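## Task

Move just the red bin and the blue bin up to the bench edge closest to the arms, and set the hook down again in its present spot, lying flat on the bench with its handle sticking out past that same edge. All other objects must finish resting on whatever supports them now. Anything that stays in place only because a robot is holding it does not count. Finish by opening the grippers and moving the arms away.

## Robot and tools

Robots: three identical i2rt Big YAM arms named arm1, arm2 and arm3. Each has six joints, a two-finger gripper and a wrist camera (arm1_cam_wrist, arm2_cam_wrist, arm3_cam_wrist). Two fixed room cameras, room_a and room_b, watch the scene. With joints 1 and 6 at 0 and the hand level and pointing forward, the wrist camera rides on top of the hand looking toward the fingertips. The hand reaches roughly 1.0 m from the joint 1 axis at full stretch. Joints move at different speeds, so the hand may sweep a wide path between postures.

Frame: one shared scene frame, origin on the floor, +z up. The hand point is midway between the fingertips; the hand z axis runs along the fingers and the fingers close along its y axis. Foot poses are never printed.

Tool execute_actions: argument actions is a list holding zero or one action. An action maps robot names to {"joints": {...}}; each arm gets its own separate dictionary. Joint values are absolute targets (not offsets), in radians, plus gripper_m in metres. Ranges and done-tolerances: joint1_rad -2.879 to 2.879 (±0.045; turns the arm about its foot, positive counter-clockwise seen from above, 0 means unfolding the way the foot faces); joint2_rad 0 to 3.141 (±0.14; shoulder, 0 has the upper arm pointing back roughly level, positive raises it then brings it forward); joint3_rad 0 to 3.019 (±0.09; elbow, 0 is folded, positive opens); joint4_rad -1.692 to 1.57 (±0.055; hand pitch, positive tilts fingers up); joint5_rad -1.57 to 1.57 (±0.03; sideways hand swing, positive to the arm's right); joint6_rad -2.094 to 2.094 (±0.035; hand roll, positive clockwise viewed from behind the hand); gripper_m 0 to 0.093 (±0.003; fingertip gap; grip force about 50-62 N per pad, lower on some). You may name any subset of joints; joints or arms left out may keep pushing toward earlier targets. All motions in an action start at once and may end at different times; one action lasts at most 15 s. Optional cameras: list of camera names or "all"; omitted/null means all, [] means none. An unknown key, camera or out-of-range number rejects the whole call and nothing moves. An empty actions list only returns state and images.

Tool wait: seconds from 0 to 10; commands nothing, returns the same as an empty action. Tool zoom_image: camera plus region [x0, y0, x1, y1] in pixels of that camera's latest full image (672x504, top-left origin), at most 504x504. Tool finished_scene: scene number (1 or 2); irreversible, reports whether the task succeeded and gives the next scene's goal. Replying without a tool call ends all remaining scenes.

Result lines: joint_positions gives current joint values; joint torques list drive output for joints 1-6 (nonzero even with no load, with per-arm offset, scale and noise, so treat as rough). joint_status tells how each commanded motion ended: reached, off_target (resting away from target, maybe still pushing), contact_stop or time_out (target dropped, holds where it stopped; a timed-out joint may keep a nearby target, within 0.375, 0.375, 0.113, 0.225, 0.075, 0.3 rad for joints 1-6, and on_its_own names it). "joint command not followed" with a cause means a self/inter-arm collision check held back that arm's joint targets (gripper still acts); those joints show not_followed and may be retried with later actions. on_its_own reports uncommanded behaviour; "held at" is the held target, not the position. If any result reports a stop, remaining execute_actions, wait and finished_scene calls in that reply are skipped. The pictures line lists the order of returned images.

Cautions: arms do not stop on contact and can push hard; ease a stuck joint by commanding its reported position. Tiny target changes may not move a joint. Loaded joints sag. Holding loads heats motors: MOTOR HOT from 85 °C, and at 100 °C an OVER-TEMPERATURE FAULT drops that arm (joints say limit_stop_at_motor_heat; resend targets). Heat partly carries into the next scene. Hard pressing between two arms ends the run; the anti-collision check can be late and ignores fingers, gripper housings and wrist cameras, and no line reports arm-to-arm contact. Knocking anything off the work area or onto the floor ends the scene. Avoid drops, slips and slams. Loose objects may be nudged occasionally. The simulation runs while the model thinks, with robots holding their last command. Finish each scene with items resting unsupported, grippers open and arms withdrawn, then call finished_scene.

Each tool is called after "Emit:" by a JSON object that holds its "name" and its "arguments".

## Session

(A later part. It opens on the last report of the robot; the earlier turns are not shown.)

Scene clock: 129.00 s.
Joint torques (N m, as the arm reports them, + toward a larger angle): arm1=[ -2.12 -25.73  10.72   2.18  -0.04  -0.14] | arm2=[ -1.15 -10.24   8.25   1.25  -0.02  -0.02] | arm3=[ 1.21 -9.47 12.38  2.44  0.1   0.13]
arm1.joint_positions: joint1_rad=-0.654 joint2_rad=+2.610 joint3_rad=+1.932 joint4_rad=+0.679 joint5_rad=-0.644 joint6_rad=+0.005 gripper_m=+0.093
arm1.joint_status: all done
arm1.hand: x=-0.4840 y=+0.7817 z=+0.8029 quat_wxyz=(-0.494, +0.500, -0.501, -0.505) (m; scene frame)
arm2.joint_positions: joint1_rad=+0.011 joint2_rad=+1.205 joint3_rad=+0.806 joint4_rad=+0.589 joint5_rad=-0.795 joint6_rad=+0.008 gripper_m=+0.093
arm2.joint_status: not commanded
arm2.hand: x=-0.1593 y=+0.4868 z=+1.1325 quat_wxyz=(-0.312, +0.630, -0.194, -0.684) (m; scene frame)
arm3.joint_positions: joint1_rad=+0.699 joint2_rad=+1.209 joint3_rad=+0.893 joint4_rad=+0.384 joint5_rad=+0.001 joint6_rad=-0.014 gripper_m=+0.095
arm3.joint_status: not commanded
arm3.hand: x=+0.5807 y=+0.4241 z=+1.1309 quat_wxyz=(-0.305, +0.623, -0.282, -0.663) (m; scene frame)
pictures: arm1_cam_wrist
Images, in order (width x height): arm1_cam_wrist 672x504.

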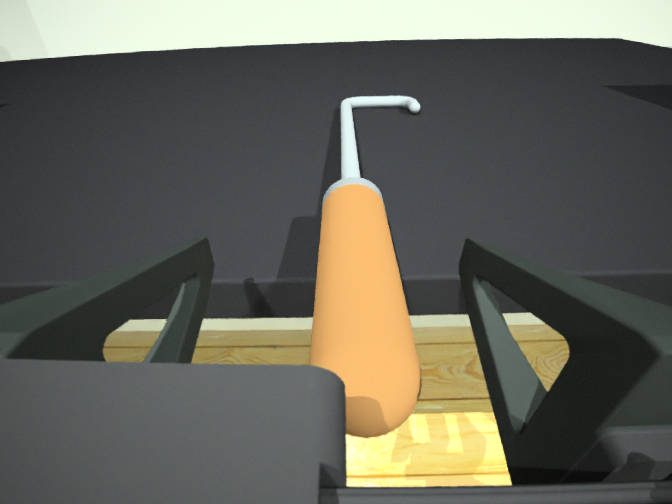

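Emit:
{"name": "execute_actions", "arguments": {"actions": [{"arm1":{"joints":{"joint4_rad":0.635,"joint1_rad":-0.673}}}], "cameras": []}}

Emit:
{"name": "execute_actions", "arguments": {"actions": [{"arm1":{"joints":{"gripper_m":0}}}], "cameras": ["arm1_cam_wrist"]}}

Emit:
{"name": "execute_actions", "arguments": {"actions": [{"arm1":{"joints":{"joint2_rad":2.53,"joint6_rad":-1.57}}}], "cameras": []}}

Emit:
{"name": "execute_actions", "arguments": {"actions": [{"arm1":{"joints":{"joint2_rad":2.3,"joint3_rad":2.11,"joint4_rad":0.4}}}], "cameras": ["arm1_cam_wrist"]}}

Emit:
{"name": "execute_actions", "arguments": {"actions": [{"arm1":{"joints":{"joint1_rad":0.665,"joint5_rad":0.92}}}], "cameras": []}}

Emit:
{"name": "execute_actions", "arguments": {"actions": [{"arm1":{"joints":{"joint2_rad":2.57,"joint3_rad":2.08,"joint4_rad":0.62,"joint6_rad":0}}}], "cameras": ["arm1_cam_wrist"]}}

Scene clock: 135.70 s.
Joint torques (N m, as the arm reports them, + toward a larger angle): arm1=[ -1.97 -26.07  10.81   1.4   -0.06  -0.14] | arm2=[ -1.51 -10.05   8.31   1.25  -0.01  -0.02] | arm3=[ 0.74 -9.48 12.46  2.41  0.06  0.1 ]
arm1.joint_positions: joint1_rad=-0.667 joint2_rad=+2.610 joint3_rad=+1.932 joint4_rad=+0.642 joint5_rad=-0.644 joint6_rad=+0.005 gripper_m=+0.093
arm1.joint_status: all done
arm1.hand: x=-0.4744 y=+0.7759 z=+0.7950 quat_wxyz=(-0.484, +0.499, -0.517, -0.500) (m; scene frame)
arm2.joint_positions: joint1_rad=+0.011 joint2_rad=+1.205 joint3_rad=+0.806 joint4_rad=+0.589 joint5_rad=-0.795 joint6_rad=+0.008 gripper_m=+0.093
arm2.joint_status: not commanded
arm2.hand: x=-0.1593 y=+0.4868 z=+1.1325 quat_wxyz=(-0.312, +0.630, -0.194, -0.684) (m; scene frame)
arm3.joint_positions: joint1_rad=+0.699 joint2_rad=+1.209 joint3_rad=+0.893 joint4_rad=+0.384 joint5_rad=+0.001 joint6_rad=-0.014 gripper_m=+0.095
arm3.joint_status: not commanded
arm3.hand: x=+0.5807 y=+0.4241 z=+1.1309 quat_wxyz=(-0.305, +0.623, -0.282, -0.663) (m; scene frame)
pictures: none
No camera images: the call's "cameras" was empty. Leave "cameras" out to get every camera's image.

Scene clock: 136.40 s.
Joint torques (N m, as the arm reports them, + toward a larger angle): arm1=[ -1.9  -25.76  10.76   1.41   0.03  -0.14] | arm2=[ -1.62 -10.27   8.28   1.24  -0.03  -0.02] | arm3=[ 1.33 -9.5  12.47  2.3   0.09  0.09]
arm1.joint_positions: joint1_rad=-0.667 joint2_rad=+2.610 joint3_rad=+1.932 joint4_rad=+0.641 joint5_rad=-0.646 joint6_rad=+0.005 gripper_m=+0.029
arm1.joint_status: gripper_m off_target (ended at +0.029, target +0.000)
arm1.hand: x=-0.4747 y=+0.7759 z=+0.7950 quat_wxyz=(-0.483, +0.500, -0.516, -0.500) (m; scene frame)
arm2.joint_positions: joint1_rad=+0.011 joint2_rad=+1.205 joint3_rad=+0.806 joint4_rad=+0.589 joint5_rad=-0.795 joint6_rad=+0.008 gripper_m=+0.093
arm2.joint_status: not commanded
arm2.hand: x=-0.1593 y=+0.4868 z=+1.1325 quat_wxyz=(-0.312, +0.630, -0.194, -0.684) (m; scene frame)
arm3.joint_positions: joint1_rad=+0.699 joint2_rad=+1.209 joint3_rad=+0.893 joint4_rad=+0.384 joint5_rad=+0.001 joint6_rad=-0.014 gripper_m=+0.095
arm3.joint_status: not commanded
arm3.hand: x=+0.5807 y=+0.4241 z=+1.1309 quat_wxyz=(-0.305, +0.623, -0.282, -0.663) (m; scene frame)
pictures: arm1_cam_wrist
Images, in order (width x height): arm1_cam_wrist 672x504.

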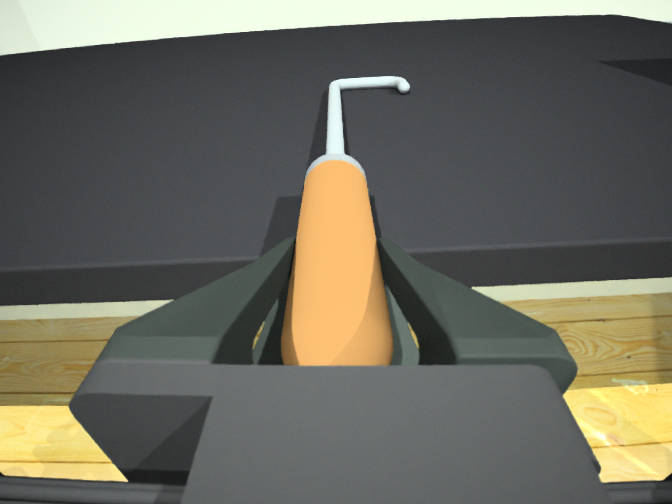

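Scene clock: 138.57 s.
Joint torques (N m, as the arm reports them, + toward a larger angle): arm1=[ -1.89 -30.47  10.79   2.03   0.02  -0.13] | arm2=[ -1.58 -10.28   8.3    1.29  -0.02  -0.03] | arm3=[ 0.82 -9.63 12.37  2.34  0.08  0.11]
arm1.joint_positions: joint1_rad=-0.667 joint2_rad=+2.593 joint3_rad=+1.932 joint4_rad=+0.622 joint5_rad=-0.646 joint6_rad=-1.556 gripper_m=+0.029
arm1.joint_status: all done
arm1.hand: x=-0.4736 y=+0.7772 z=+0.8054 quat_wxyz=(-0.695, +0.719, -0.016, -0.016) (m; scene frame)
arm2.joint_positions: joint1_rad=+0.011 joint2_rad=+1.205 joint3_rad=+0.806 joint4_rad=+0.589 joint5_rad=-0.795 joint6_rad=+0.008 gripper_m=+0.093
arm2.joint_status: not commanded
arm2.hand: x=-0.1593 y=+0.4868 z=+1.1325 quat_wxyz=(-0.312, +0.630, -0.194, -0.684) (m; scene frame)
arm3.joint_positions: joint1_rad=+0.699 joint2_rad=+1.209 joint3_rad=+0.893 joint4_rad=+0.384 joint5_rad=+0.001 joint6_rad=-0.014 gripper_m=+0.095
arm3.joint_status: not commanded
arm3.hand: x=+0.5807 y=+0.4241 z=+1.1309 quat_wxyz=(-0.305, +0.623, -0.282, -0.663) (m; scene frame)
pictures: none
No camera images: the call's "cameras" was empty. Leave "cameras" out to get every camera's image.

Scene clock: 140.10 s.
Joint torques (N m, as the arm reports them, + toward a larger angle): arm1=[ -1.88 -28.33  13.79   2.42   0.07  -0.11] | arm2=[ -1.44 -10.25   8.22   1.3   -0.01  -0.04] | arm3=[ 1.77 -9.   12.39  2.36  0.1   0.07]
arm1.joint_positions: joint1_rad=-0.667 joint2_rad=+2.335 joint3_rad=+2.052 joint4_rad=+0.374 joint5_rad=-0.646 joint6_rad=-1.557 gripper_m=+0.029
arm1.joint_status: all done
arm1.hand: x=-0.4614 y=+0.7915 z=+1.0480 quat_wxyz=(-0.731, +0.682, +0.012, +0.012) (m; scene frame)
arm2.joint_positions: joint1_rad=+0.011 joint2_rad=+1.205 joint3_rad=+0.806 joint4_rad=+0.589 joint5_rad=-0.795 joint6_rad=+0.008 gripper_m=+0.093
arm2.joint_status: not commanded
arm2.hand: x=-0.1593 y=+0.4868 z=+1.1325 quat_wxyz=(-0.312, +0.630, -0.194, -0.684) (m; scene frame)
arm3.joint_positions: joint1_rad=+0.699 joint2_rad=+1.209 joint3_rad=+0.893 joint4_rad=+0.384 joint5_rad=+0.001 joint6_rad=-0.014 gripper_m=+0.095
arm3.joint_status: not commanded
arm3.hand: x=+0.5807 y=+0.4241 z=+1.1309 quat_wxyz=(-0.305, +0.623, -0.282, -0.663) (m; scene frame)
pictures: arm1_cam_wrist
Images, in order (width x height): arm1_cam_wrist 672x504.

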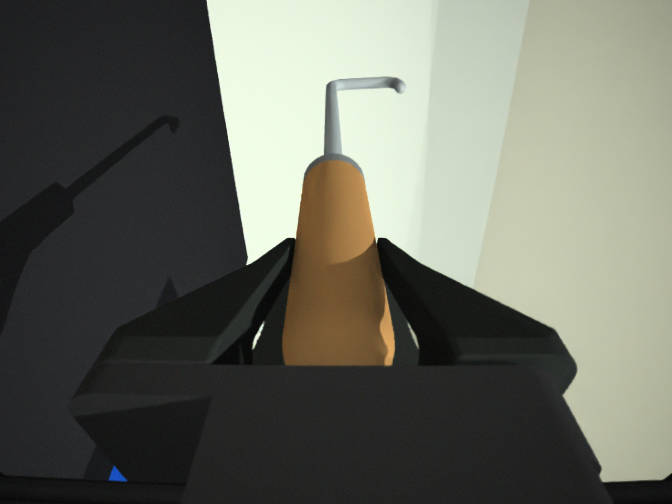

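Scene clock: 143.13 s.
Joint torques (N m, as the arm reports them, + toward a larger angle): arm1=[ -1.8  -29.48  13.73   2.58   0.01  -0.07] | arm2=[ -1.33 -10.06   8.25   1.31   0.    -0.02] | arm3=[ 1.57 -9.74 12.33  2.25  0.09  0.05]
arm1.joint_positions: joint1_rad=+0.669 joint2_rad=+2.350 joint3_rad=+2.052 joint4_rad=+0.368 joint5_rad=+0.920 joint6_rad=-1.560 gripper_m=+0.029
arm1.joint_status: all done
arm1.hand: x=-1.3810 y=+0.7684 z=+1.0368 quat_wxyz=(-0.718, +0.685, -0.105, +0.058) (m; scene frame)
arm2.joint_positions: joint1_rad=+0.011 joint2_rad=+1.205 joint3_rad=+0.806 joint4_rad=+0.589 joint5_rad=-0.795 joint6_rad=+0.008 gripper_m=+0.093
arm2.joint_status: not commanded
arm2.hand: x=-0.1593 y=+0.4868 z=+1.1325 quat_wxyz=(-0.312, +0.630, -0.194, -0.684) (m; scene frame)
arm3.joint_positions: joint1_rad=+0.699 joint2_rad=+1.209 joint3_rad=+0.893 joint4_rad=+0.384 joint5_rad=+0.001 joint6_rad=-0.014 gripper_m=+0.095
arm3.joint_status: not commanded
arm3.hand: x=+0.5807 y=+0.4241 z=+1.1309 quat_wxyz=(-0.305, +0.623, -0.282, -0.663) (m; scene frame)
pictures: none
No camera images: the call's "cameras" was empty. Leave "cameras" out to get every camera's image.

Scene clock: 145.30 s.
Joint torques (N m, as the arm reports them, + toward a larger angle): arm1=[ -1.55 -31.79  11.84   2.33   0.07   0.07] | arm2=[-1.74 -9.97  8.26  1.21 -0.02 -0.01] | arm3=[ 1.14 -9.57 12.47  2.38  0.1   0.09]
arm1.joint_positions: joint1_rad=+0.667 joint2_rad=+2.643 joint3_rad=+2.031 joint4_rad=+0.596 joint5_rad=+0.920 joint6_rad=-0.013 gripper_m=+0.029
arm1.joint_status: all done
arm1.hand: x=-1.3804 y=+0.7673 z=+0.8141 quat_wxyz=(-0.555, +0.447, -0.554, -0.430) (m; scene frame)
arm2.joint_positions: joint1_rad=+0.011 joint2_rad=+1.205 joint3_rad=+0.806 joint4_rad=+0.589 joint5_rad=-0.795 joint6_rad=+0.008 gripper_m=+0.093
arm2.joint_status: not commanded
arm2.hand: x=-0.1593 y=+0.4868 z=+1.1325 quat_wxyz=(-0.312, +0.630, -0.194, -0.684) (m; scene frame)
arm3.joint_positions: joint1_rad=+0.699 joint2_rad=+1.209 joint3_rad=+0.893 joint4_rad=+0.384 joint5_rad=+0.001 joint6_rad=-0.014 gripper_m=+0.095
arm3.joint_status: not commanded
arm3.hand: x=+0.5807 y=+0.4241 z=+1.1309 quat_wxyz=(-0.305, +0.623, -0.282, -0.663) (m; scene frame)
pictures: arm1_cam_wrist
Images, in order (width x height): arm1_cam_wrist 672x504.

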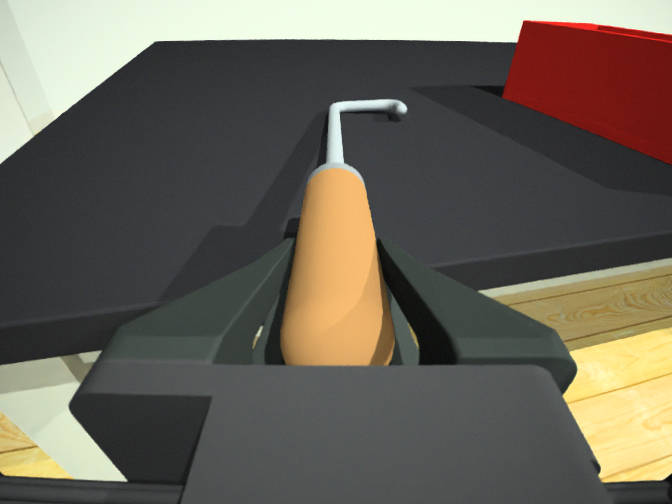

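Emit:
{"name": "execute_actions", "arguments": {"actions": [{"arm1":{"joints":{"joint2_rad":2.685,"joint6_rad":0.05}}}], "cameras": ["arm1_cam_wrist"]}}

Emit:
{"name": "execute_actions", "arguments": {"actions": [{"arm1":{"joints":{"gripper_m":0.093}}}], "cameras": []}}

Emit:
{"name": "execute_actions", "arguments": {"actions": [{"arm1":{"joints":{"joint2_rad":1.9}}}], "cameras": ["room_a","arm2_cam_wrist"]}}

Scene clock: 148.90 s.
Joint torques (N m, as the arm reports them, + toward a larger angle): arm1=[ -1.51 -25.07  11.57   1.8    0.07   0.08] | arm2=[ -1.4  -10.26   8.31   1.25  -0.01   0.01] | arm3=[ 0.81 -9.9  12.44  2.43  0.14  0.13]
arm1.joint_positions: joint1_rad=+0.667 joint2_rad=+2.670 joint3_rad=+2.034 joint4_rad=+0.611 joint5_rad=+0.920 joint6_rad=+0.037 gripper_m=+0.029
arm1.joint_status: all done
arm1.hand: x=-1.3791 y=+0.7655 z=+0.7953 quat_wxyz=(-0.544, +0.437, -0.565, -0.441) (m; scene frame)
arm2.joint_positions: joint1_rad=+0.011 joint2_rad=+1.205 joint3_rad=+0.806 joint4_rad=+0.589 joint5_rad=-0.795 joint6_rad=+0.008 gripper_m=+0.093
arm2.joint_status: not commanded
arm2.hand: x=-0.1593 y=+0.4868 z=+1.1325 quat_wxyz=(-0.312, +0.630, -0.194, -0.684) (m; scene frame)
arm3.joint_positions: joint1_rad=+0.699 joint2_rad=+1.209 joint3_rad=+0.893 joint4_rad=+0.384 joint5_rad=+0.001 joint6_rad=-0.014 gripper_m=+0.095
arm3.joint_status: not commanded
arm3.hand: x=+0.5807 y=+0.4241 z=+1.1309 quat_wxyz=(-0.305, +0.623, -0.282, -0.663) (m; scene frame)
pictures: arm1_cam_wrist
Images, in order (width x height): arm1_cam_wrist 672x504.

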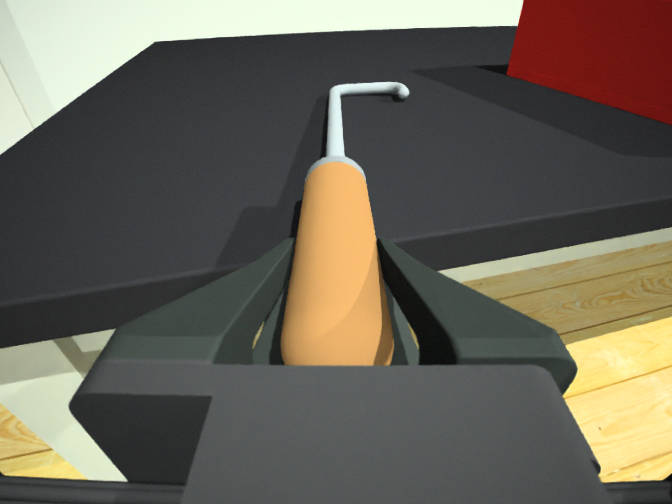

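Scene clock: 149.60 s.
Joint torques (N m, as the arm reports them, + toward a larger angle): arm1=[ -1.48 -25.1   11.44   1.82   0.07   0.08] | arm2=[-1.61 -9.84  8.28  1.28 -0.03  0.  ] | arm3=[ 0.89 -9.66 12.56  2.33  0.15  0.09]
arm1.joint_positions: joint1_rad=+0.667 joint2_rad=+2.670 joint3_rad=+2.034 joint4_rad=+0.611 joint5_rad=+0.920 joint6_rad=+0.037 gripper_m=+0.093
arm1.joint_status: all done
arm1.hand: x=-1.3791 y=+0.7655 z=+0.7953 quat_wxyz=(-0.544, +0.437, -0.565, -0.441) (m; scene frame)
arm2.joint_positions: joint1_rad=+0.011 joint2_rad=+1.205 joint3_rad=+0.806 joint4_rad=+0.589 joint5_rad=-0.795 joint6_rad=+0.008 gripper_m=+0.093
arm2.joint_status: not commanded
arm2.hand: x=-0.1593 y=+0.4868 z=+1.1325 quat_wxyz=(-0.312, +0.630, -0.194, -0.684) (m; scene frame)
arm3.joint_positions: joint1_rad=+0.699 joint2_rad=+1.209 joint3_rad=+0.893 joint4_rad=+0.384 joint5_rad=+0.001 joint6_rad=-0.014 gripper_m=+0.095
arm3.joint_status: not commanded
arm3.hand: x=+0.5807 y=+0.4241 z=+1.1309 quat_wxyz=(-0.305, +0.623, -0.282, -0.663) (m; scene frame)
pictures: none
No camera images: the call's "cameras" was empty. Leave "cameras" out to get every camera's image.

Scene clock: 151.70 s.
Joint torques (N m, as the arm reports them, + toward a larger angle): arm1=[ -1.58 -21.89  10.88   0.91  -0.33   0.02] | arm2=[ -1.37 -10.26   8.27   1.24  -0.02  -0.02] | arm3=[ 1.05 -9.58 12.33  2.31  0.08  0.08]
arm1.joint_positions: joint1_rad=+0.667 joint2_rad=+1.923 joint3_rad=+2.057 joint4_rad=+0.620 joint5_rad=+0.919 joint6_rad=+0.037 gripper_m=+0.093
arm1.joint_status: all done
arm1.hand: x=-1.2795 y=+0.6508 z=+1.4199 quat_wxyz=(-0.496, +0.137, -0.525, -0.678) (m; scene frame)
arm2.joint_positions: joint1_rad=+0.011 joint2_rad=+1.205 joint3_rad=+0.806 joint4_rad=+0.589 joint5_rad=-0.795 joint6_rad=+0.008 gripper_m=+0.093
arm2.joint_status: not commanded
arm2.hand: x=-0.1593 y=+0.4868 z=+1.1325 quat_wxyz=(-0.312, +0.630, -0.194, -0.684) (m; scene frame)
arm3.joint_positions: joint1_rad=+0.699 joint2_rad=+1.209 joint3_rad=+0.893 joint4_rad=+0.384 joint5_rad=+0.001 joint6_rad=-0.014 gripper_m=+0.095
arm3.joint_status: not commanded
arm3.hand: x=+0.5807 y=+0.4241 z=+1.1309 quat_wxyz=(-0.305, +0.623, -0.282, -0.663) (m; scene frame)
pictures: arm2_cam_wrist, room_a
Images, in order (width x height): arm2_cam_wrist 672x504, room_a 672x504.

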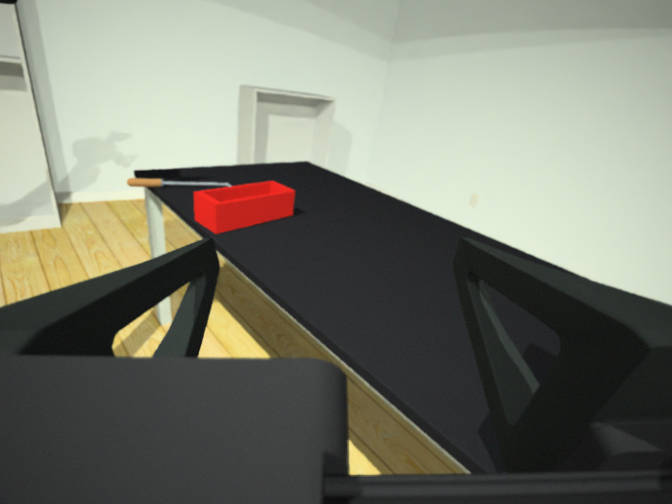

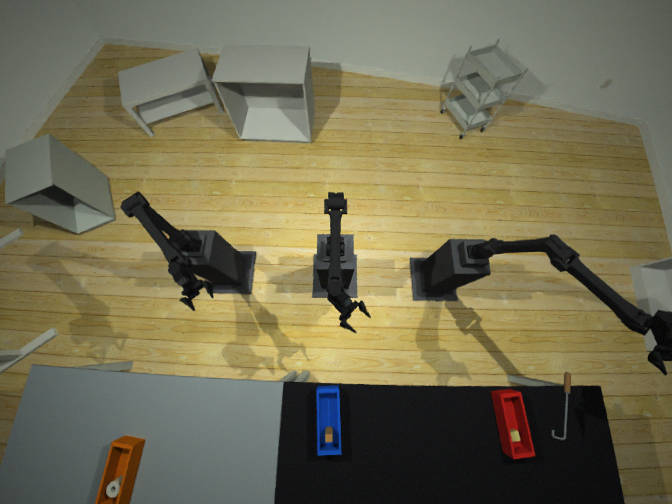

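Emit:
{"name": "finished_scene", "arguments": {"scene": 2}}

The scene is finished: the task was done.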